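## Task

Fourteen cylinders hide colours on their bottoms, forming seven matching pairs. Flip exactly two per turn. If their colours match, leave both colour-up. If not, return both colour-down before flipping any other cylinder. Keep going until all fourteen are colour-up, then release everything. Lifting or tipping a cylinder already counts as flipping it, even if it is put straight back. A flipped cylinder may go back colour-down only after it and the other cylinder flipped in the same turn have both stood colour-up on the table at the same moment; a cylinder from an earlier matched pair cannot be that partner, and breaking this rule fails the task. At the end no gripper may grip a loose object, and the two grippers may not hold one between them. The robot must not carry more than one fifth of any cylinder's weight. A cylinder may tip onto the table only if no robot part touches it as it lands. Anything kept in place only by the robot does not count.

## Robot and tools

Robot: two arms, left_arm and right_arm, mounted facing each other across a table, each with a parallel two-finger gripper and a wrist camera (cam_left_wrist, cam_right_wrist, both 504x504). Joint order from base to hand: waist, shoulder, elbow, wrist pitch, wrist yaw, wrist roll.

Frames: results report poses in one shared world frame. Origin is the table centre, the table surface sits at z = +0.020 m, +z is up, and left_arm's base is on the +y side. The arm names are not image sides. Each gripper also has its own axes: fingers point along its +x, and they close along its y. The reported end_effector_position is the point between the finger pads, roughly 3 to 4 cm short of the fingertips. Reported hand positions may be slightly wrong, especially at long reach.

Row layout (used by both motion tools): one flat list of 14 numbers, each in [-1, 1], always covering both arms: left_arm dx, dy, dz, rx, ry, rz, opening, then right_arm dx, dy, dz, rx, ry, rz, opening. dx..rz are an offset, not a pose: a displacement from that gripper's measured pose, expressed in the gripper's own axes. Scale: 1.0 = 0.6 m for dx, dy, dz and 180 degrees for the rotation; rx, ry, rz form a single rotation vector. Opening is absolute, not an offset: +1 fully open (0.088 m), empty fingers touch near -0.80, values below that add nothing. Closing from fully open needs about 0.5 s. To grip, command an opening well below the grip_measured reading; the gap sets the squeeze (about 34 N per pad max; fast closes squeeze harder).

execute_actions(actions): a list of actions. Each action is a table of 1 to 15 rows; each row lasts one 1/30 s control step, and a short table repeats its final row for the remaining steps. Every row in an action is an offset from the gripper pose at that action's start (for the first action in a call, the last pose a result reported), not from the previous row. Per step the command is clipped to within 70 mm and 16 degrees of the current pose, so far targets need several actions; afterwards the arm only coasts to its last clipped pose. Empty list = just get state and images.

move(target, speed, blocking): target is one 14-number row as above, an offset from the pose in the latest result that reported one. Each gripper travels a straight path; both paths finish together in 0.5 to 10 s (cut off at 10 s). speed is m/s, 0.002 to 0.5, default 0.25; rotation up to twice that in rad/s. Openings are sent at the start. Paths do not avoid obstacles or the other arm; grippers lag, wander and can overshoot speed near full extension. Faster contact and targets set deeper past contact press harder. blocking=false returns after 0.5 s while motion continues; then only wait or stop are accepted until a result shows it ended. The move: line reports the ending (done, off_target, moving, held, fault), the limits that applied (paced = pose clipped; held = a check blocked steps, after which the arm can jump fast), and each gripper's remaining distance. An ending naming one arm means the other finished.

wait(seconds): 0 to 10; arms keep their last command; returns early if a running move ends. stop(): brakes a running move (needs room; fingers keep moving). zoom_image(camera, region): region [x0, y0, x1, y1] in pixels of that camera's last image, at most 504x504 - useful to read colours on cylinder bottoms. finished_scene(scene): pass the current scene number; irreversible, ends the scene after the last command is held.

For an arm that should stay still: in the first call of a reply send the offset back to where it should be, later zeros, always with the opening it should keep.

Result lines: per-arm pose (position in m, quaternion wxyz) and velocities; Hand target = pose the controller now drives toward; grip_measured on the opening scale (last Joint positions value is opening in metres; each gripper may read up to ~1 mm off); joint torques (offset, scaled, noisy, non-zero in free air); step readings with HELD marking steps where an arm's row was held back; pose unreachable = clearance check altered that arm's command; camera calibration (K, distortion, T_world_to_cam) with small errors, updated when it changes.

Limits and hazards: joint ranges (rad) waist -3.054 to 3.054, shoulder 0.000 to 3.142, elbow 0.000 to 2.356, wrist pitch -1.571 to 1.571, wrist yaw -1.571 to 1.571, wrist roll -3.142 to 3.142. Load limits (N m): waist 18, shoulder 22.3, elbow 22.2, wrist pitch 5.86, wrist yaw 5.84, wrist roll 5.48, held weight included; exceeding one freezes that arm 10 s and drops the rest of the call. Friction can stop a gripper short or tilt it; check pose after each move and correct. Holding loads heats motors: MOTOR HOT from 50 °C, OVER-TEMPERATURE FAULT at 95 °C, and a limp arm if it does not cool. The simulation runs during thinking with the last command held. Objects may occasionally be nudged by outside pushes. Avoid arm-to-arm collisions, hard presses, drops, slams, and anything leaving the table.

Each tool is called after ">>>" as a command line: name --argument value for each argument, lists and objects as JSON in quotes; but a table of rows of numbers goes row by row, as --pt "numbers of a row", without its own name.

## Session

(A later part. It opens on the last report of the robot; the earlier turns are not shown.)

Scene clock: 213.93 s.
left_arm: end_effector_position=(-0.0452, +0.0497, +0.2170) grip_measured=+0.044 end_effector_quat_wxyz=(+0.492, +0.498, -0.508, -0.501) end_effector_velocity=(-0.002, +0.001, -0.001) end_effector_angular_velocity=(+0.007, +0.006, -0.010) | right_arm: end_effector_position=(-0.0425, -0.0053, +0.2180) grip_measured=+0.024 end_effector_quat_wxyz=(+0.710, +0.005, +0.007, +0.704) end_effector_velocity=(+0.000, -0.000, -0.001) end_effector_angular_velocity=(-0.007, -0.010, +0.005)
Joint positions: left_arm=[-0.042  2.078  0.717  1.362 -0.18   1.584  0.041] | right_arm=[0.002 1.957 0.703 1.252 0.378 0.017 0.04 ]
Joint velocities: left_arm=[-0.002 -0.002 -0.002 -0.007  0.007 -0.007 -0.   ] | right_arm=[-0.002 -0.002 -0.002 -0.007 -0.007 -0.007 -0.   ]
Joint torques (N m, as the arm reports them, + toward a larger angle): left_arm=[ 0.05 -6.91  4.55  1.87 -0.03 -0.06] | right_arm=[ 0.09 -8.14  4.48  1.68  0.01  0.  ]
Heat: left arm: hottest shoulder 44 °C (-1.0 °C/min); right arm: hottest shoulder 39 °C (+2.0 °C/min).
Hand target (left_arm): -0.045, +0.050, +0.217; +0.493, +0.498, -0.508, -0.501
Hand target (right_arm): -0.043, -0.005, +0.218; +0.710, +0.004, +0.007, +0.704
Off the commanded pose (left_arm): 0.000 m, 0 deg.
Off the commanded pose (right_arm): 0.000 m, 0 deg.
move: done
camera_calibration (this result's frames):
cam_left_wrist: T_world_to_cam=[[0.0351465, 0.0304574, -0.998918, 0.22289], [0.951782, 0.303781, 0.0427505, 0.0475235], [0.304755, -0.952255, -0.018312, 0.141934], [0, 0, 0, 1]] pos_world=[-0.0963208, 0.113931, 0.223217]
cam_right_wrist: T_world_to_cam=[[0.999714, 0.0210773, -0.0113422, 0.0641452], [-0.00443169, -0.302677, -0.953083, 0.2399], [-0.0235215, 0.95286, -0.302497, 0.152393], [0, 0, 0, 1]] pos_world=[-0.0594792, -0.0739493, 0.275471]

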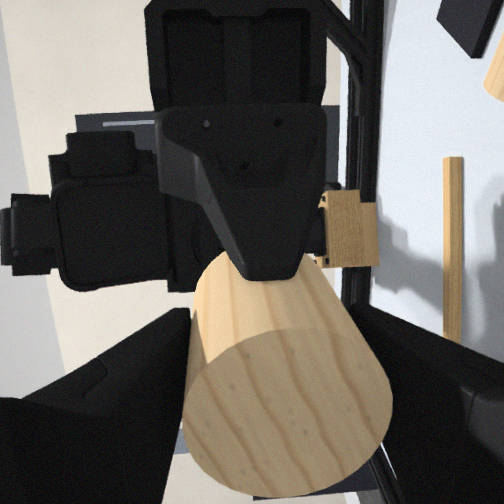

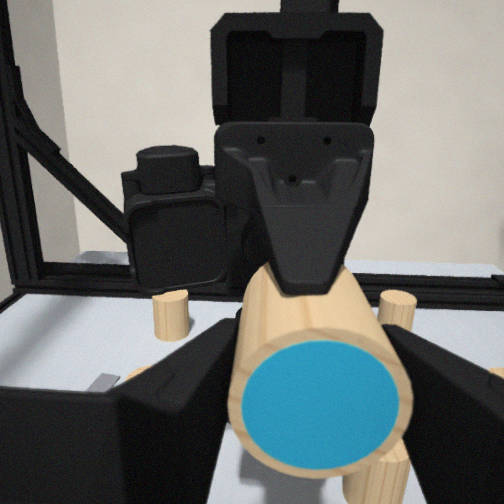

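>>> move --target '[0,0,0,0,0,0,-0.4,0,0,0,0,0,0,1]'

>>> move --target '[0,0,0,0,0,0,-0.4,-0.17,0,-0.01,0,0,0,1]'

>>> move --target '[-0.11,-0.093,0.034,0,0,-0.5,-0.4,0,0,0,0,0,0,1]' --speed 0.35

>>> move --target '[0.139,0,0.002,0,-0.004,0,-0.4,0,0,0,0,0,0,1]' --speed 0.08

>>> move --target '[0,0,0,0,0,0,0.55,0,0,0,0,0,0,1]'

>>> move --target '[-0.14,0,0,0,0,0,0.55,0,0,0,0,0,0,1]'

>>> move --target '[-0.004,-0.012,-0.14,0,0,0,0.55,0,0,0,0,0,0,1]'

Scene clock: 218.27 s.
left_arm: end_effector_position=(-0.0451, +0.0498, +0.2169) grip_measured=+0.041 end_effector_quat_wxyz=(+0.492, +0.498, -0.508, -0.501) end_effector_velocity=(-0.000, -0.000, -0.005) end_effector_angular_velocity=(+0.022, +0.003, +0.005) | right_arm: end_effector_position=(-0.0425, -0.0053, +0.2181) grip_measured=+1.000 end_effector_quat_wxyz=(+0.710, +0.005, +0.007, +0.704) end_effector_velocity=(-0.002, -0.001, -0.001) end_effector_angular_velocity=(-0.007, -0.010, +0.010)
Joint positions: left_arm=[-0.042  2.078  0.717  1.362 -0.18   1.584  0.041] | right_arm=[0.002 1.957 0.703 1.252 0.378 0.017 0.088]
Joint velocities: left_arm=[-0.002  0.002  0.002 -0.022 -0.007 -0.007 -0.   ] | right_arm=[ 0.002 -0.002 -0.002 -0.007 -0.007 -0.007  0.   ]
Joint torques (N m, as the arm reports them, + toward a larger angle): left_arm=[-0.17 -6.92  4.49  1.73  0.02 -0.03] | right_arm=[ 0.06 -8.11  4.47  1.78  0.01 -0.01]
Heat: left arm: hottest shoulder 44 °C (-1.0 °C/min); right arm: hottest shoulder 39 °C (+2.0 °C/min).
Hand target (left_arm): -0.045, +0.050, +0.217; +0.492, +0.498, -0.508, -0.501
Hand target (right_arm): -0.042, -0.005, +0.218; +0.710, +0.005, +0.007, +0.704
Off the commanded pose (left_arm): 0.000 m, 0 deg.
Off the commanded pose (right_arm): 0.000 m, 0 deg.
move: done
camera_calibration (this result's frames):
cam_left_wrist: T_world_to_cam=[[0.0352216, 0.030831, -0.998904, 0.222745], [0.951779, 0.303765, 0.0429356, 0.0474473], [0.304756, -0.952248, -0.0186452, 0.142079], [0, 0, 0, 1]] pos_world=[-0.0963042, 0.114014, 0.223113]
cam_right_wrist: T_world_to_cam=[[0.999712, 0.0210814, -0.0114726, 0.0641746], [-0.00456313, -0.302338, -0.95319, 0.239995], [-0.0235632, 0.952968, -0.302155, 0.152341], [0, 0, 0, 1]] pos_world=[-0.0594713, -0.0739696, 0.275528]

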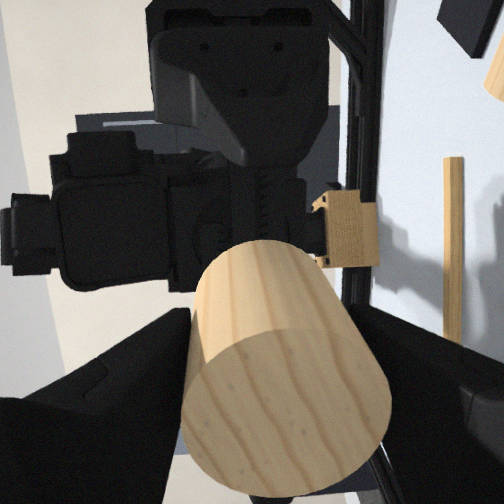

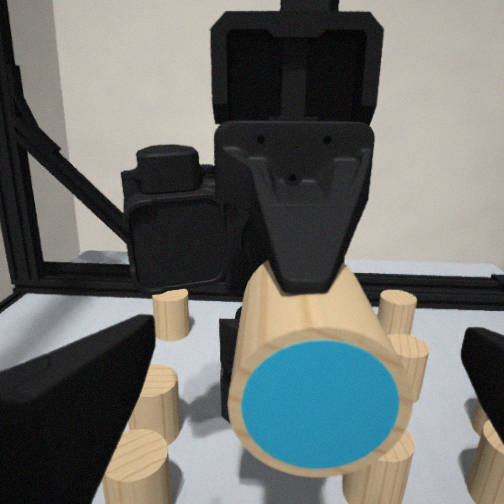

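Scene clock: 219.23 s.
left_arm: end_effector_position=(-0.0451, +0.0498, +0.2169) grip_measured=+0.040 end_effector_quat_wxyz=(+0.492, +0.498, -0.508, -0.501) end_effector_velocity=(+0.000, +0.001, -0.001) end_effector_angular_velocity=(+0.007, -0.009, +0.005) | right_arm: end_effector_position=(-0.0439, -0.1044, +0.2121) grip_measured=+1.000 end_effector_quat_wxyz=(+0.710, +0.005, +0.006, +0.704) end_effector_velocity=(+0.001, -0.005, -0.002) end_effector_angular_velocity=(-0.011, -0.014, +0.000)
Joint positions: left_arm=[-0.042  2.078  0.717  1.362 -0.18   1.584  0.041] | right_arm=[0.163 1.765 0.331 1.431 0.538 0.017 0.088]
Joint velocities: left_arm=[-0.002 -0.002 -0.002 -0.007 -0.007  0.007  0.   ] | right_arm=[ 0.007 -0.012 -0.017 -0.007  0.007 -0.007  0.   ]
Joint torques (N m, as the arm reports them, + toward a larger angle): left_arm=[-0.04 -6.83  4.54  1.73 -0.03 -0.04] | right_arm=[ 0.4  -6.69  2.28  1.88  0.13  0.04]
Heat: left arm: hottest shoulder 44 °C (-1.0 °C/min); right arm: hottest shoulder 39 °C (+2.0 °C/min).
Hand target (left_arm): -0.045, +0.050, +0.217; +0.492, +0.498, -0.508, -0.501
Hand target (right_arm): -0.043, -0.107, +0.212; +0.710, +0.005, +0.007, +0.704
Off the commanded pose (left_arm): 0.000 m, 0 deg.
Off the commanded pose (right_arm): 0.003 m, 0 deg.
move: done
camera_calibration (this result's frames):
cam_left_wrist: T_world_to_cam=[[0.0352216, 0.030831, -0.998904, 0.222745], [0.951779, 0.303765, 0.0429356, 0.0474473], [0.304756, -0.952248, -0.0186452, 0.142079], [0, 0, 0, 1]] pos_world=[-0.0963042, 0.114014, 0.223113]
cam_right_wrist: T_world_to_cam=[[0.999712, 0.0214578, -0.0107681, 0.0675364], [-0.00376579, -0.302815, -0.953042, 0.204313], [-0.0237109, 0.952808, -0.302647, 0.24502], [0, 0, 0, 1]] pos_world=[-0.0609379, -0.173037, 0.269601]

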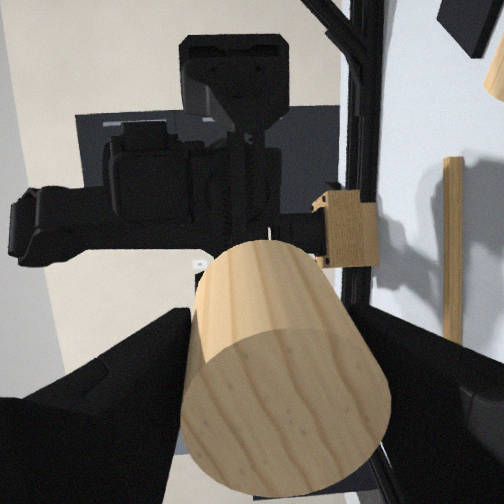

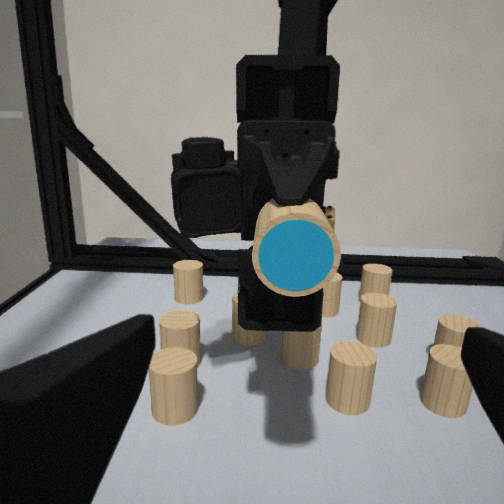

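Scene clock: 221.97 s.
left_arm: end_effector_position=(-0.0638, +0.1171, +0.1601) grip_measured=+0.037 end_effector_quat_wxyz=(-0.005, +0.712, -0.007, -0.702) end_effector_velocity=(-0.004, +0.002, +0.004) end_effector_angular_velocity=(+0.018, +0.004, -0.000) | right_arm: end_effector_position=(-0.0439, -0.1044, +0.2123) grip_measured=+1.000 end_effector_quat_wxyz=(+0.710, +0.005, +0.006, +0.704) end_effector_velocity=(+0.002, -0.000, -0.004) end_effector_angular_velocity=(-0.019, -0.033, -0.010)
Joint positions: left_arm=[-0.058  2.154  1.693 -1.11  -0.015  1.372  0.041] | right_arm=[0.163 1.765 0.331 1.431 0.538 0.017 0.088]
Joint velocities: left_arm=[-0.007  0.007  0.027 -0.037  0.007 -0.007 -0.   ] | right_arm=[-0.002 -0.002 -0.002 -0.022  0.007 -0.022  0.   ]
Joint torques (N m, as the arm reports them, + toward a larger angle): left_arm=[ 0.15 -7.71  7.01 -0.04  0.22 -0.07] | right_arm=[ 0.05 -5.72  3.56  1.75  0.   -0.01]
Heat: left arm: hottest shoulder 44 °C (-1.0 °C/min); right arm: hottest shoulder 39 °C (+1.0 °C/min).
Hand target (left_arm): -0.064, +0.115, +0.160; -0.004, +0.710, -0.004, -0.704
Hand target (right_arm): -0.044, -0.104, +0.212; +0.710, +0.005, +0.006, +0.704
Off the commanded pose (left_arm): 0.001 m, 0 deg.
Off the commanded pose (right_arm): 0.000 m, 0 deg.
move: done
camera_calibration (this result's frames):
cam_left_wrist: T_world_to_cam=[[0.0374548, 0.998854, 0.0297797, -0.113226], [0.941252, -0.0452723, 0.334657, 0.0406583], [0.335622, 0.0154956, -0.941869, 0.247248], [0, 0, 0, 1]] pos_world=[-0.117011, 0.111106, 0.22264]
cam_right_wrist: T_world_to_cam=[[0.99971, 0.0214613, -0.0109541, 0.0675731], [-0.00394985, -0.302502, -0.953141, 0.20448], [-0.0237693, 0.952907, -0.302329, 0.245008], [0, 0, 0, 1]] pos_world=[-0.0609222, -0.173064, 0.269712]

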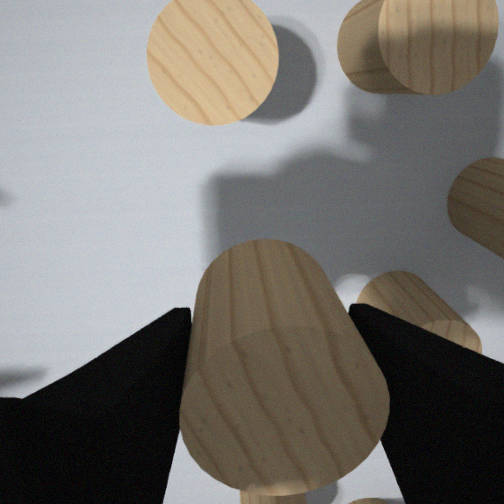

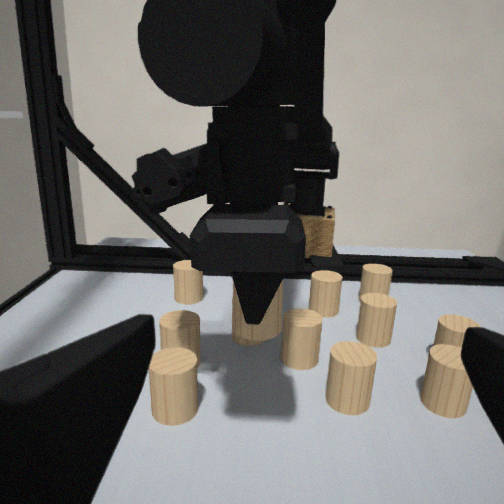

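Scene clock: 223.33 s.
left_arm: end_effector_position=(-0.0636, +0.1155, +0.0823) grip_measured=+0.036 end_effector_quat_wxyz=(-0.001, +0.709, -0.010, -0.705) end_effector_velocity=(+0.003, +0.004, -0.003) end_effector_angular_velocity=(+0.015, -0.011, +0.010) | right_arm: end_effector_position=(-0.0439, -0.1044, +0.2123) grip_measured=+1.000 end_effector_quat_wxyz=(+0.710, +0.005, +0.006, +0.704) end_effector_velocity=(+0.000, -0.000, -0.003) end_effector_angular_velocity=(-0.010, +0.001, +0.005)
Joint positions: left_arm=[-0.054  2.256  1.533 -0.837 -0.008  1.375  0.041] | right_arm=[0.163 1.765 0.331 1.431 0.538 0.017 0.088]
Joint velocities: left_arm=[ 0.002  0.002 -0.007 -0.007 -0.007 -0.007 -0.   ] | right_arm=[-0.002  0.002 -0.002 -0.007 -0.007  0.007  0.   ]
Joint torques (N m, as the arm reports them, + toward a larger angle): left_arm=[ 0.2  -7.75  4.77  0.68  0.24  0.1 ] | right_arm=[ 0.05 -5.72  3.45  1.75  0.   -0.01]
Heat: left arm: hottest shoulder 44 °C (-1.0 °C/min); right arm: hottest shoulder 39 °C (+2.0 °C/min).
Hand target (left_arm): -0.063, +0.117, +0.077; -0.005, +0.708, -0.007, -0.706
Hand target (right_arm): -0.044, -0.104, +0.212; +0.710, +0.005, +0.006, +0.704
Off the commanded pose (left_arm): 0.006 m, 1 deg.
Off the commanded pose (right_arm): 0.000 m, 0 deg.
move: done
camera_calibration (this result's frames):
cam_left_wrist: T_world_to_cam=[[0.0365527, 0.999139, 0.0196082, -0.108573], [0.944069, -0.0409592, 0.327195, 0.066784], [0.327717, 0.00655162, -0.944753, 0.174652], [0, 0, 0, 1]] pos_world=[-0.116316, 0.11007, 0.14528]
cam_right_wrist: T_world_to_cam=[[0.99971, 0.0214613, -0.0109541, 0.0675731], [-0.00394985, -0.302502, -0.953141, 0.20448], [-0.0237693, 0.952907, -0.302329, 0.245008], [0, 0, 0, 1]] pos_world=[-0.0609222, -0.173064, 0.269712]

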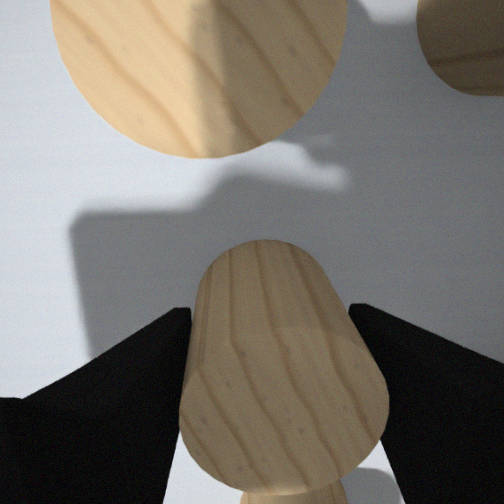

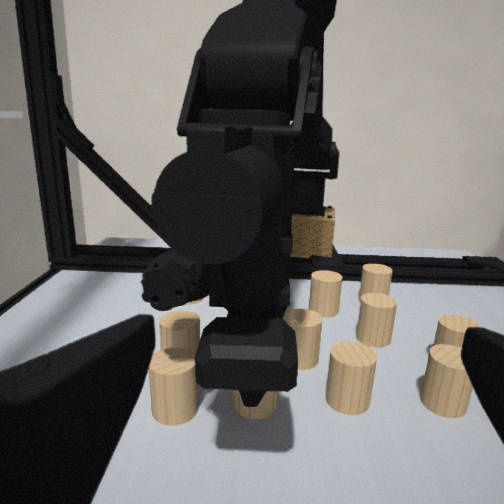

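Scene clock: 224.00 s.
left_arm: end_effector_position=(-0.0636, +0.1155, +0.0823) grip_measured=+0.548 end_effector_quat_wxyz=(-0.001, +0.709, -0.010, -0.705) end_effector_velocity=(-0.002, +0.001, +0.001) end_effector_angular_velocity=(+0.004, +0.007, +0.005) | right_arm: end_effector_position=(-0.0439, -0.1044, +0.2123) grip_measured=+1.000 end_effector_quat_wxyz=(+0.710, +0.005, +0.006, +0.704) end_effector_velocity=(-0.004, -0.001, -0.001) end_effector_angular_velocity=(-0.006, +0.004, +0.024)
Joint positions: left_arm=[-0.054  2.256  1.533 -0.837 -0.008  1.375  0.066] | right_arm=[0.163 1.765 0.331 1.431 0.538 0.017 0.088]
Joint velocities: left_arm=[-0.002 -0.002  0.002 -0.007  0.007 -0.007  0.001] | right_arm=[ 0.002 -0.002 -0.002 -0.007 -0.022  0.007  0.   ]
Joint torques (N m, as the arm reports them, + toward a larger angle): left_arm=[ 0.01 -8.56  5.37  0.22  0.06  0.02] | right_arm=[ 0.09 -5.74  3.49  1.74  0.01 -0.01]
Heat: left arm: hottest shoulder 44 °C (-1.0 °C/min); right arm: hottest shoulder 39 °C (+2.0 °C/min).
Hand target (left_arm): -0.064, +0.115, +0.082; -0.001, +0.709, -0.010, -0.705
Hand target (right_arm): -0.044, -0.104, +0.212; +0.710, +0.005, +0.006, +0.704
Off the commanded pose (left_arm): 0.000 m, 0 deg.
Off the commanded pose (right_arm): 0.000 m, 0 deg.
move: done
camera_calibration (this result's frames):
cam_left_wrist: T_world_to_cam=[[0.0365527, 0.999139, 0.0196082, -0.108573], [0.944069, -0.0409592, 0.327195, 0.066784], [0.327717, 0.00655162, -0.944753, 0.174652], [0, 0, 0, 1]] pos_world=[-0.116316, 0.11007, 0.14528]
cam_right_wrist: T_world_to_cam=[[0.99971, 0.0214613, -0.0109541, 0.0675731], [-0.00394985, -0.302502, -0.953141, 0.20448], [-0.0237693, 0.952907, -0.302329, 0.245008], [0, 0, 0, 1]] pos_world=[-0.0609222, -0.173064, 0.269712]

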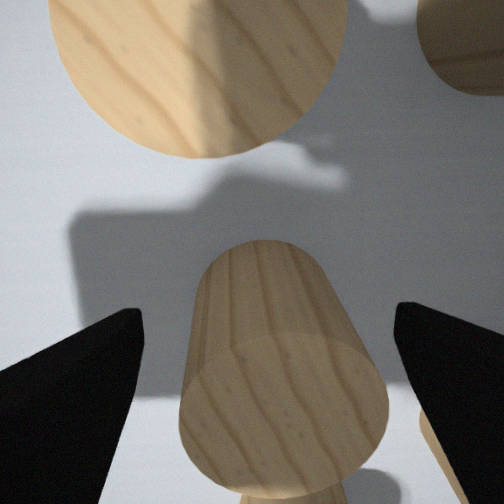

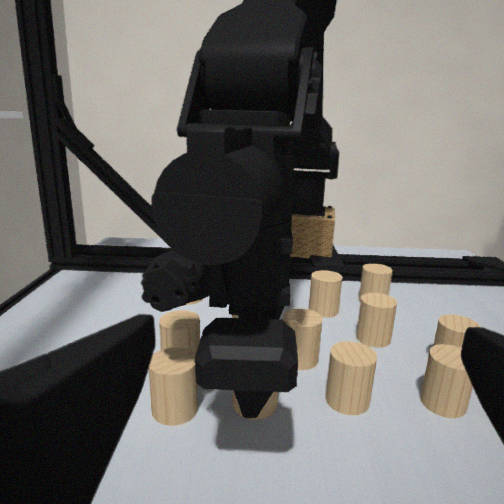

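Scene clock: 224.90 s.
left_arm: end_effector_position=(-0.0632, +0.1182, +0.1610) grip_measured=+0.550 end_effector_quat_wxyz=(-0.005, +0.710, -0.006, -0.704) end_effector_velocity=(-0.001, +0.003, +0.003) end_effector_angular_velocity=(+0.010, -0.010, -0.000) | right_arm: end_effector_position=(-0.0439, -0.1044, +0.2123) grip_measured=+1.000 end_effector_quat_wxyz=(+0.710, +0.005, +0.006, +0.704) end_effector_velocity=(+0.001, -0.001, -0.001) end_effector_angular_velocity=(-0.006, +0.004, +0.005)
Joint positions: left_arm=[-0.055  2.149  1.689 -1.112 -0.008  1.375  0.066] | right_arm=[0.163 1.765 0.331 1.431 0.538 0.017 0.088]
Joint velocities: left_arm=[-0.007 -0.002  0.007 -0.022 -0.007 -0.007 -0.   ] | right_arm=[-0.002 -0.007 -0.007 -0.007 -0.007  0.007  0.   ]
Joint torques (N m, as the arm reports them, + toward a larger angle): left_arm=[-0.31 -9.23  6.9  -0.05  0.04 -0.06] | right_arm=[ 0.04 -5.74  3.47  1.75  0.    0.  ]
Heat: left arm: hottest shoulder 44 °C (-1.0 °C/min); right arm: hottest shoulder 39 °C (+2.0 °C/min).
Hand target (left_arm): -0.065, +0.116, +0.166; -0.001, +0.709, -0.010, -0.705
Hand target (right_arm): -0.044, -0.104, +0.212; +0.710, +0.005, +0.006, +0.704
Off the commanded pose (left_arm): 0.006 m, 1 deg.
Off the commanded pose (right_arm): 0.000 m, 0 deg.
move: done
camera_calibration (this result's frames):
cam_left_wrist: T_world_to_cam=[[0.0368656, 0.998808, 0.0320008, -0.114786], [0.943185, -0.0453585, 0.329159, 0.0408932], [0.330218, 0.018048, -0.943732, 0.247481], [0, 0, 0, 1]] pos_world=[-0.116061, 0.112037, 0.223769]
cam_right_wrist: T_world_to_cam=[[0.99971, 0.0214613, -0.0109541, 0.0675731], [-0.00394985, -0.302502, -0.953141, 0.20448], [-0.0237693, 0.952907, -0.302329, 0.245008], [0, 0, 0, 1]] pos_world=[-0.0609222, -0.173064, 0.269712]

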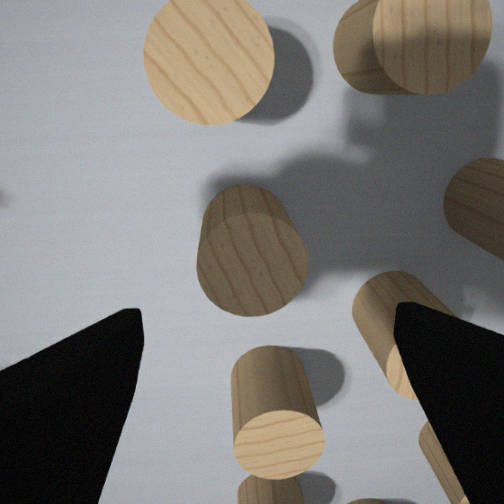

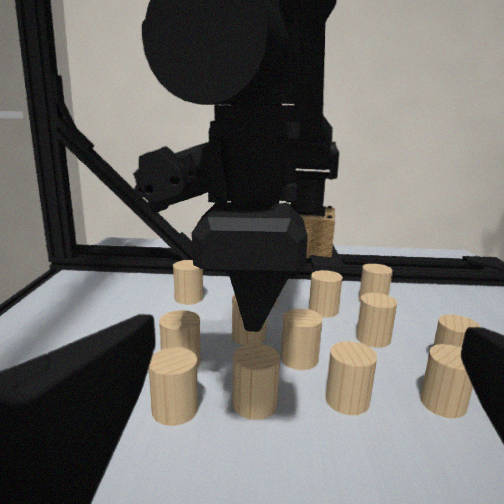

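Scene clock: 225.70 s.
left_arm: end_effector_position=(+0.0200, +0.1234, +0.1604) grip_measured=+0.550 end_effector_quat_wxyz=(-0.008, +0.710, -0.001, -0.704) end_effector_velocity=(+0.004, +0.000, +0.001) end_effector_angular_velocity=(-0.007, -0.022, -0.005) | right_arm: end_effector_position=(-0.0439, -0.1044, +0.2123) grip_measured=+1.000 end_effector_quat_wxyz=(+0.710, +0.005, +0.006, +0.704) end_effector_velocity=(+0.000, -0.000, -0.003) end_effector_angular_velocity=(-0.011, -0.028, +0.005)
Joint positions: left_arm=[ 0.149  2.102  1.614 -1.093 -0.008  1.575  0.066] | right_arm=[0.163 1.765 0.331 1.431 0.538 0.017 0.088]
Joint velocities: left_arm=[ 0.002 -0.007 -0.007  0.007 -0.022  0.007  0.   ] | right_arm=[-0.002  0.002 -0.002 -0.007 -0.007 -0.022  0.   ]
Joint torques (N m, as the arm reports them, + toward a larger angle): left_arm=[ 0.07 -9.84  5.11  0.41 -0.04  0.14] | right_arm=[ 0.07 -5.71  3.54  1.75  0.02  0.  ]
Heat: left arm: hottest shoulder 45 °C (+0.0 °C/min); right arm: hottest shoulder 39 °C (+2.0 °C/min).
Hand target (left_arm): +0.021, +0.124, +0.165; -0.005, +0.711, -0.006, -0.703
Hand target (right_arm): -0.044, -0.104, +0.212; +0.710, +0.005, +0.006, +0.704
Off the commanded pose (left_arm): 0.004 m, 1 deg.
Off the commanded pose (right_arm): 0.000 m, 0 deg.
move: done
camera_calibration (this result's frames):
cam_left_wrist: T_world_to_cam=[[0.033047, 0.998535, 0.0428435, -0.124678], [0.943345, -0.0453239, 0.328703, -0.0371065], [0.330163, 0.0295536, -0.943461, 0.217944], [0, 0, 0, 1]] pos_world=[-0.0328326, 0.116373, 0.223161]
cam_right_wrist: T_world_to_cam=[[0.99971, 0.0214613, -0.0109541, 0.0675731], [-0.00394985, -0.302502, -0.953141, 0.20448], [-0.0237693, 0.952907, -0.302329, 0.245008], [0, 0, 0, 1]] pos_world=[-0.0609222, -0.173064, 0.269712]

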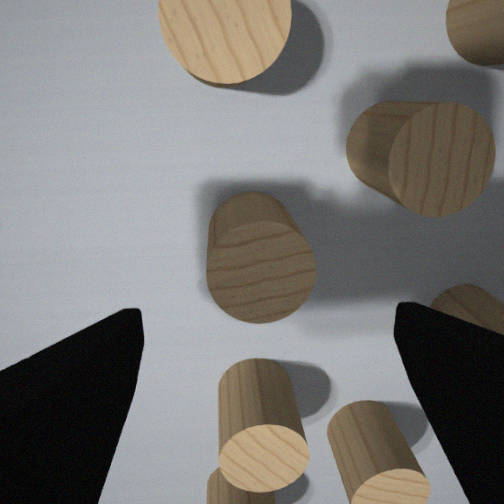

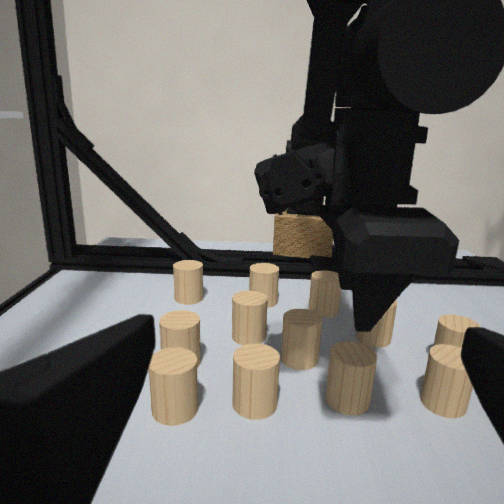

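>>> move --target '[0.138,-0.003,-0.004,0,0,0,0.55,0,0,0,0,0,0,1]' --speed 0.12

>>> move --target '[0,0,0,0,0,0,-0.4,0,0,0,0,0,0,1]'

>>> move --target '[-0.14,0,0,0,0,0,-0.4,0,0,0,0,0,0,1]'

>>> move --target '[-0.098,0.136,0.111,0,0,0.506,-0.4,0,0,0,0,0,0,1]' --speed 0.35

Scene clock: 238.43 s.
left_arm: end_effector_position=(+0.0226, +0.1247, +0.0817) grip_measured=+0.550 end_effector_quat_wxyz=(-0.005, +0.710, -0.003, -0.704) end_effector_velocity=(+0.000, +0.005, +0.000) end_effector_angular_velocity=(+0.022, -0.007, +0.020) | right_arm: end_effector_position=(-0.0439, -0.1044, +0.2123) grip_measured=+1.000 end_effector_quat_wxyz=(+0.710, +0.005, +0.006, +0.704) end_effector_velocity=(+0.000, -0.000, +0.002) end_effector_angular_velocity=(+0.006, -0.004, +0.005)
Joint positions: left_arm=[ 0.156  2.205  1.443 -0.811 -0.008  1.581  0.066] | right_arm=[0.163 1.765 0.331 1.431 0.538 0.017 0.088]
Joint velocities: left_arm=[-0.002 -0.002 -0.002 -0.022 -0.007 -0.022 -0.   ] | right_arm=[-0.002 -0.002 -0.002  0.007 -0.007 -0.007  0.   ]
Joint torques (N m, as the arm reports them, + toward a larger angle): left_arm=[ 0.26 -7.48  4.8   0.41  0.06  0.1 ] | right_arm=[ 0.08 -5.71  3.45  1.75  0.02 -0.01]
Heat: left arm: hottest shoulder 47 °C (+2.0 °C/min); right arm: hottest shoulder 38 °C (+0.0 °C/min).
Hand target (left_arm): +0.024, +0.126, +0.078; -0.008, +0.710, -0.001, -0.704
Hand target (right_arm): -0.044, -0.104, +0.212; +0.710, +0.005, +0.006, +0.704
Off the commanded pose (left_arm): 0.004 m, 0 deg.
Off the commanded pose (right_arm): 0.000 m, 0 deg.
move: done
camera_calibration (this result's frames):
cam_left_wrist: T_world_to_cam=[[0.0322875, 0.998883, 0.0345079, -0.122054], [0.943402, -0.0418599, 0.328998, -0.0140545], [0.330075, 0.0219323, -0.9437, 0.143763], [0, 0, 0, 1]] pos_world=[-0.0302527, 0.118176, 0.144505]
cam_right_wrist: T_world_to_cam=[[0.99971, 0.0214613, -0.0109541, 0.0675731], [-0.00394985, -0.302502, -0.953141, 0.20448], [-0.0237693, 0.952907, -0.302329, 0.245008], [0, 0, 0, 1]] pos_world=[-0.0609222, -0.173064, 0.269712]

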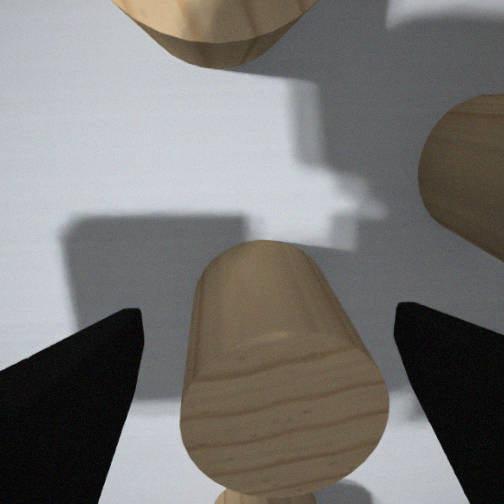

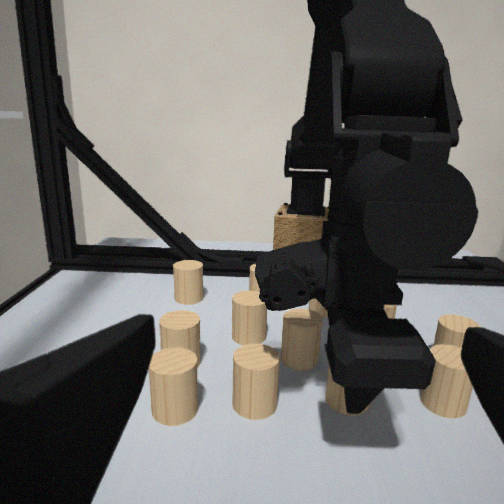

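Scene clock: 238.93 s.
left_arm: end_effector_position=(+0.0226, +0.1246, +0.0817) grip_measured=+0.039 end_effector_quat_wxyz=(-0.004, +0.710, -0.003, -0.704) end_effector_velocity=(+0.002, +0.005, +0.000) end_effector_angular_velocity=(+0.022, -0.007, +0.010) | right_arm: end_effector_position=(-0.0439, -0.1044, +0.2123) grip_measured=+1.000 end_effector_quat_wxyz=(+0.710, +0.005, +0.006, +0.704) end_effector_velocity=(+0.001, -0.001, -0.003) end_effector_angular_velocity=(-0.011, -0.013, +0.005)
Joint positions: left_arm=[ 0.156  2.205  1.443 -0.81  -0.008  1.581  0.041] | right_arm=[0.163 1.765 0.331 1.431 0.538 0.017 0.088]
Joint velocities: left_arm=[ 0.002 -0.002 -0.002 -0.022 -0.007 -0.007 -0.   ] | right_arm=[-0.002 -0.002 -0.007 -0.007 -0.007 -0.007  0.   ]
Joint torques (N m, as the arm reports them, + toward a larger angle): left_arm=[-0.08 -8.29  5.32  0.13  0.05  0.01] | right_arm=[ 0.08 -5.74  3.5   1.74  0.01  0.  ]
Heat: left arm: hottest shoulder 47 °C (+2.0 °C/min); right arm: hottest shoulder 38 °C (+0.0 °C/min).
Hand target (left_arm): +0.023, +0.125, +0.082; -0.005, +0.710, -0.003, -0.704
Hand target (right_arm): -0.044, -0.104, +0.212; +0.710, +0.005, +0.006, +0.704
Off the commanded pose (left_arm): 0.000 m, 0 deg.
Off the commanded pose (right_arm): 0.000 m, 0 deg.
move: done
camera_calibration (this result's frames):
cam_left_wrist: T_world_to_cam=[[0.0322876, 0.998909, 0.0337458, -0.121829], [0.943403, -0.0416089, 0.329029, -0.014095], [0.330074, 0.0212123, -0.943717, 0.143857], [0, 0, 0, 1]] pos_world=[-0.0302528, 0.118058, 0.14451]
cam_right_wrist: T_world_to_cam=[[0.99971, 0.0214613, -0.0109541, 0.0675731], [-0.00394985, -0.302502, -0.953141, 0.20448], [-0.0237693, 0.952907, -0.302329, 0.245008], [0, 0, 0, 1]] pos_world=[-0.0609222, -0.173064, 0.269712]

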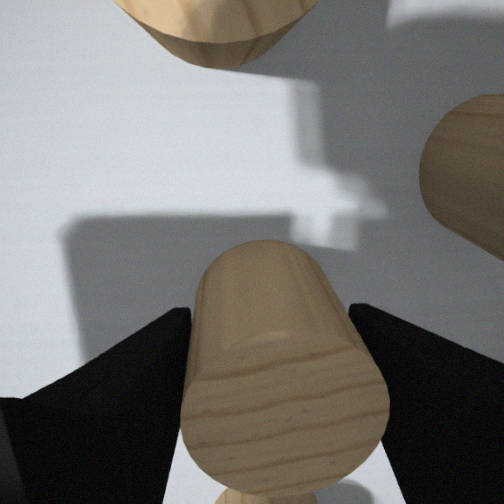

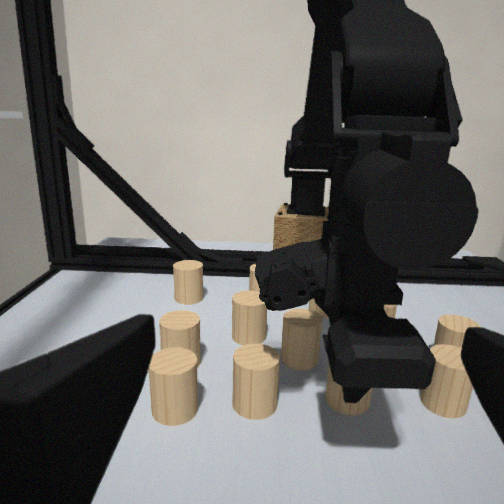

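Scene clock: 239.83 s.
left_arm: end_effector_position=(+0.0224, +0.1268, +0.1596) grip_measured=+0.038 end_effector_quat_wxyz=(-0.010, +0.710, +0.002, -0.704) end_effector_velocity=(-0.002, +0.005, +0.000) end_effector_angular_velocity=(+0.022, +0.007, +0.020) | right_arm: end_effector_position=(-0.0439, -0.1044, +0.2123) grip_measured=+1.000 end_effector_quat_wxyz=(+0.710, +0.005, +0.006, +0.704) end_effector_velocity=(+0.002, +0.000, -0.004) end_effector_angular_velocity=(-0.019, -0.033, +0.000)
Joint positions: left_arm=[ 0.155  2.096  1.6   -1.092 -0.008  1.581  0.041] | right_arm=[0.163 1.765 0.331 1.431 0.538 0.017 0.088]
Joint velocities: left_arm=[-0.002 -0.002 -0.002 -0.022  0.007 -0.022 -0.   ] | right_arm=[-0.007 -0.002 -0.002 -0.022 -0.007 -0.022  0.   ]
Joint torques (N m, as the arm reports them, + toward a larger angle): left_arm=[-0.24 -9.06  6.94 -0.07  0.04 -0.08] | right_arm=[ 0.07 -5.73  3.51  1.75  0.01  0.  ]
Heat: left arm: hottest shoulder 47 °C (+2.0 °C/min); right arm: hottest shoulder 38 °C (-1.0 °C/min).
Hand target (left_arm): +0.021, +0.124, +0.166; -0.004, +0.710, -0.003, -0.704
Hand target (right_arm): -0.044, -0.104, +0.212; +0.710, +0.005, +0.006, +0.704
Off the commanded pose (left_arm): 0.007 m, 1 deg.
Off the commanded pose (right_arm): 0.000 m, 0 deg.
move: done
camera_calibration (this result's frames):
cam_left_wrist: T_world_to_cam=[[0.0326676, 0.998228, 0.0497459, -0.129199], [0.943378, -0.0472351, 0.328338, -0.0386455], [0.330106, 0.0362032, -0.943249, 0.21533], [0, 0, 0, 1]] pos_world=[-0.0304039, 0.119348, 0.222226]
cam_right_wrist: T_world_to_cam=[[0.99971, 0.0214613, -0.0109541, 0.0675731], [-0.00394985, -0.302502, -0.953141, 0.20448], [-0.0237693, 0.952907, -0.302329, 0.245008], [0, 0, 0, 1]] pos_world=[-0.0609222, -0.173064, 0.269712]

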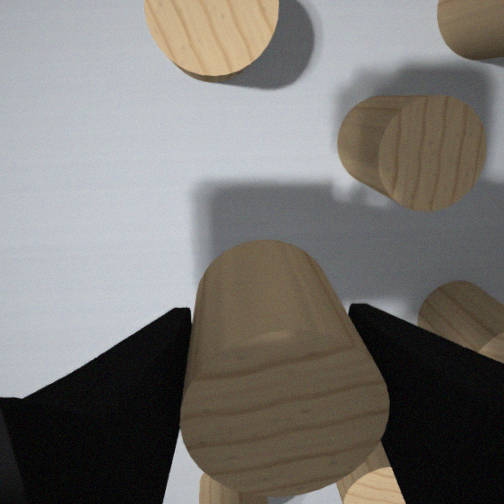

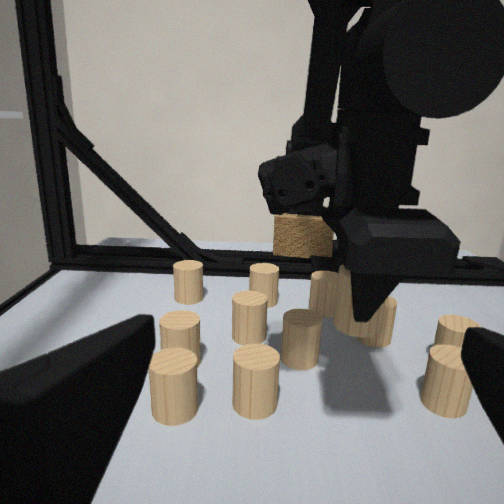

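Scene clock: 242.70 s.
left_arm: end_effector_position=(-0.0451, +0.0482, +0.2153) grip_measured=+0.037 end_effector_quat_wxyz=(+0.490, +0.499, -0.506, -0.505) end_effector_velocity=(+0.000, +0.001, -0.006) end_effector_angular_velocity=(+0.017, +0.004, +0.005) | right_arm: end_effector_position=(-0.0439, -0.1044, +0.2123) grip_measured=+1.000 end_effector_quat_wxyz=(+0.710, +0.005, +0.006, +0.704) end_effector_velocity=(+0.001, -0.001, +0.002) end_effector_angular_velocity=(+0.006, -0.004, -0.005)
Joint positions: left_arm=[-0.038  2.079  0.723  1.348 -0.172  1.578  0.041] | right_arm=[0.163 1.765 0.331 1.431 0.538 0.017 0.088]
Joint velocities: left_arm=[-0.002  0.007 -0.002 -0.007 -0.007 -0.007 -0.   ] | right_arm=[ 0.002 -0.002 -0.002  0.007  0.007 -0.007  0.   ]
Joint torques (N m, as the arm reports them, + toward a larger angle): left_arm=[-0.28 -6.38  5.54  2.12 -0.21  0.06] | right_arm=[ 0.07 -5.73  3.5   1.75  0.01  0.  ]
Heat: left arm: hottest shoulder 47 °C (+2.0 °C/min); right arm: hottest shoulder 37 °C (-2.0 °C/min).
Hand target (left_arm): -0.046, +0.046, +0.217; +0.493, +0.498, -0.508, -0.502
Hand target (right_arm): -0.044, -0.104, +0.212; +0.710, +0.005, +0.006, +0.704
Off the commanded pose (left_arm): 0.003 m, 1 deg.
Off the commanded pose (right_arm): 0.000 m, 0 deg.
move: done
camera_calibration (this result's frames):
cam_left_wrist: T_world_to_cam=[[0.0314293, 0.0397704, -0.998714, 0.220618], [0.95332, 0.299039, 0.0419089, 0.0485232], [0.300321, -0.953412, -0.0285153, 0.142488], [0, 0, 0, 1]] pos_world=[-0.0959841, 0.112565, 0.222364]
cam_right_wrist: T_world_to_cam=[[0.99971, 0.0214613, -0.0109541, 0.0675731], [-0.00394985, -0.302502, -0.953141, 0.20448], [-0.0237693, 0.952907, -0.302329, 0.245008], [0, 0, 0, 1]] pos_world=[-0.0609222, -0.173064, 0.269712]

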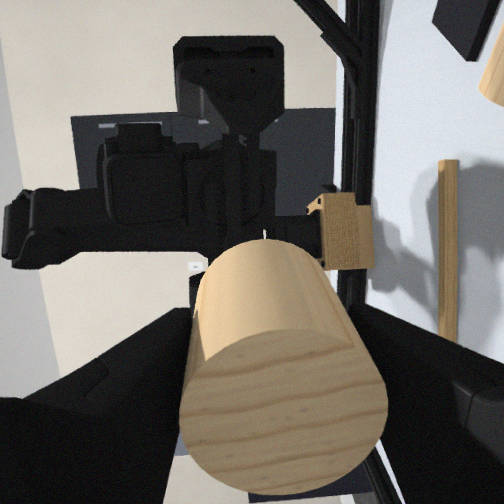

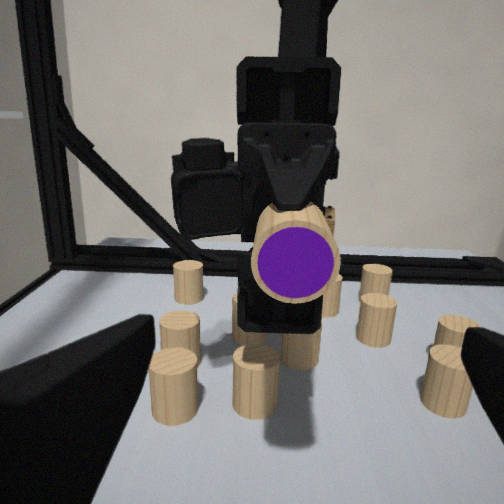

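H = purple.

>>> move --target '[0,0,0,0,0,0,-0.4,0.168,0,0,0,0,0,1]' --speed 0.15

>>> move --target '[0,0,0,0,0,0,-0.4,0,0,0,0,0,0,-0.4]'

Scene clock: 245.30 s.
left_arm: end_effector_position=(-0.0453, +0.0481, +0.2150) grip_measured=+0.034 end_effector_quat_wxyz=(+0.490, +0.499, -0.506, -0.506) end_effector_velocity=(+0.002, +0.002, -0.003) end_effector_angular_velocity=(+0.012, +0.005, +0.020) | right_arm: end_effector_position=(-0.0433, -0.0067, +0.2154) grip_measured=+1.000 end_effector_quat_wxyz=(+0.710, +0.008, +0.005, +0.704) end_effector_velocity=(-0.001, +0.002, -0.001) end_effector_angular_velocity=(-0.011, -0.012, +0.005)
Joint positions: left_arm=[-0.039  2.08   0.724  1.348 -0.172  1.578  0.041] | right_arm=[0.005 1.972 0.696 1.28  0.382 0.017 0.088]
Joint velocities: left_arm=[-0.002 -0.002 -0.007 -0.007 -0.022 -0.007 -0.   ] | right_arm=[-0.002 -0.002  0.007 -0.022 -0.007 -0.007  0.   ]
Joint torques (N m, as the arm reports them, + toward a larger angle): left_arm=[-0.04 -6.98  4.54  1.69  0.   -0.04] | right_arm=[-0.24 -6.8   5.52  1.57 -0.12 -0.06]
Heat: left arm: hottest shoulder 47 °C (+2.0 °C/min); right arm: hottest shoulder 37 °C (-3.0 °C/min).
Hand target (left_arm): -0.045, +0.048, +0.215; +0.490, +0.498, -0.506, -0.506
Hand target (right_arm): -0.043, -0.004, +0.212; +0.710, +0.005, +0.006, +0.704
Off the commanded pose (left_arm): 0.000 m, 0 deg.
Off the commanded pose (right_arm): 0.005 m, 0 deg.
move: done
camera_calibration (this result's frames):
cam_left_wrist: T_world_to_cam=[[0.0315185, 0.0401321, -0.998697, 0.220296], [0.953431, 0.298659, 0.0420914, 0.0487273], [0.299959, -0.953516, -0.0288499, 0.142539], [0, 0, 0, 1]] pos_world=[-0.0961574, 0.112519, 0.22207]
cam_right_wrist: T_world_to_cam=[[0.999678, 0.0211672, -0.0139669, 0.0654858], [-0.00708002, -0.295897, -0.955194, 0.237359], [-0.0243516, 0.954985, -0.295651, 0.151384], [0, 0, 0, 1]] pos_world=[-0.0600978, -0.0757222, 0.272395]

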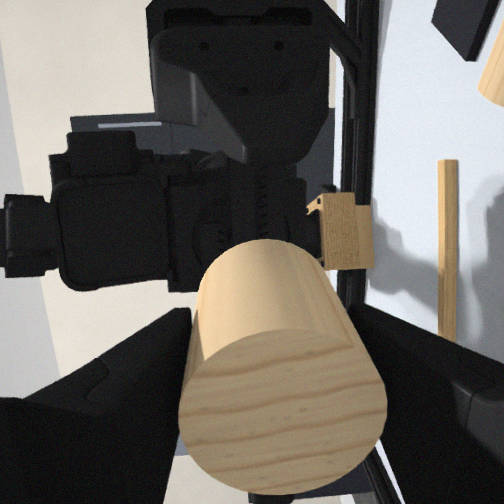

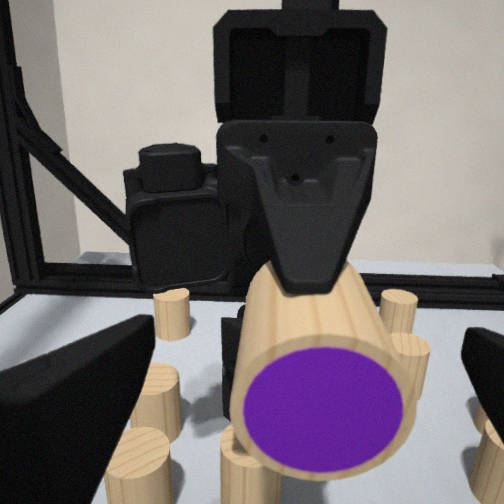

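Scene clock: 245.80 s.
left_arm: end_effector_position=(-0.0455, +0.0482, +0.2150) grip_measured=+0.034 end_effector_quat_wxyz=(+0.490, +0.498, -0.506, -0.506) end_effector_velocity=(-0.004, +0.001, +0.002) end_effector_angular_velocity=(-0.007, +0.023, -0.014) | right_arm: end_effector_position=(-0.0428, -0.0065, +0.2155) grip_measured=+0.026 end_effector_quat_wxyz=(+0.710, +0.009, +0.005, +0.704) end_effector_velocity=(+0.000, -0.000, -0.001) end_effector_angular_velocity=(-0.007, -0.010, +0.005)
Joint positions: left_arm=[-0.039  2.08   0.724  1.348 -0.172  1.578  0.041] | right_arm=[0.005 1.972 0.697 1.28  0.382 0.017 0.04 ]
Joint velocities: left_arm=[-0.007 -0.002 -0.002  0.007  0.007 -0.022 -0.   ] | right_arm=[-0.002 -0.002 -0.002 -0.007 -0.007 -0.007 -0.   ]
Joint torques (N m, as the arm reports them, + toward a larger angle): left_arm=[ 0.07 -7.    4.56  1.76 -0.02 -0.04] | right_arm=[ 0.13 -8.1   4.36  1.81 -0.01  0.  ]
Heat: left arm: hottest shoulder 47 °C (+2.0 °C/min); right arm: hottest shoulder 37 °C (-3.0 °C/min).
Hand target (left_arm): -0.045, +0.048, +0.215; +0.490, +0.499, -0.506, -0.505
Hand target (right_arm): -0.043, -0.007, +0.216; +0.710, +0.009, +0.005, +0.704
Off the commanded pose (left_arm): 0.000 m, 0 deg.
Off the commanded pose (right_arm): 0.000 m, 0 deg.
move: done
camera_calibration (this result's frames):
cam_left_wrist: T_world_to_cam=[[0.0315339, 0.04012, -0.998697, 0.220302], [0.953545, 0.298296, 0.0420914, 0.0489138], [0.299596, -0.95363, -0.0288499, 0.142606], [0, 0, 0, 1]] pos_world=[-0.0963126, 0.112564, 0.22207]
cam_right_wrist: T_world_to_cam=[[0.999708, 0.0196468, -0.0141024, 0.0650783], [-0.00766765, -0.295547, -0.955297, 0.237532], [-0.0229364, 0.955126, -0.29531, 0.151264], [0, 0, 0, 1]] pos_world=[-0.0597685, -0.075553, 0.272501]

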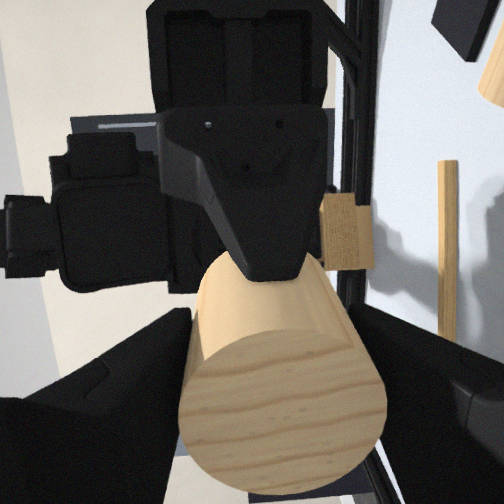

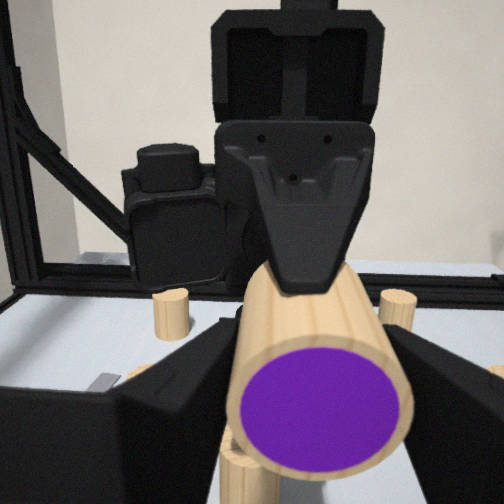

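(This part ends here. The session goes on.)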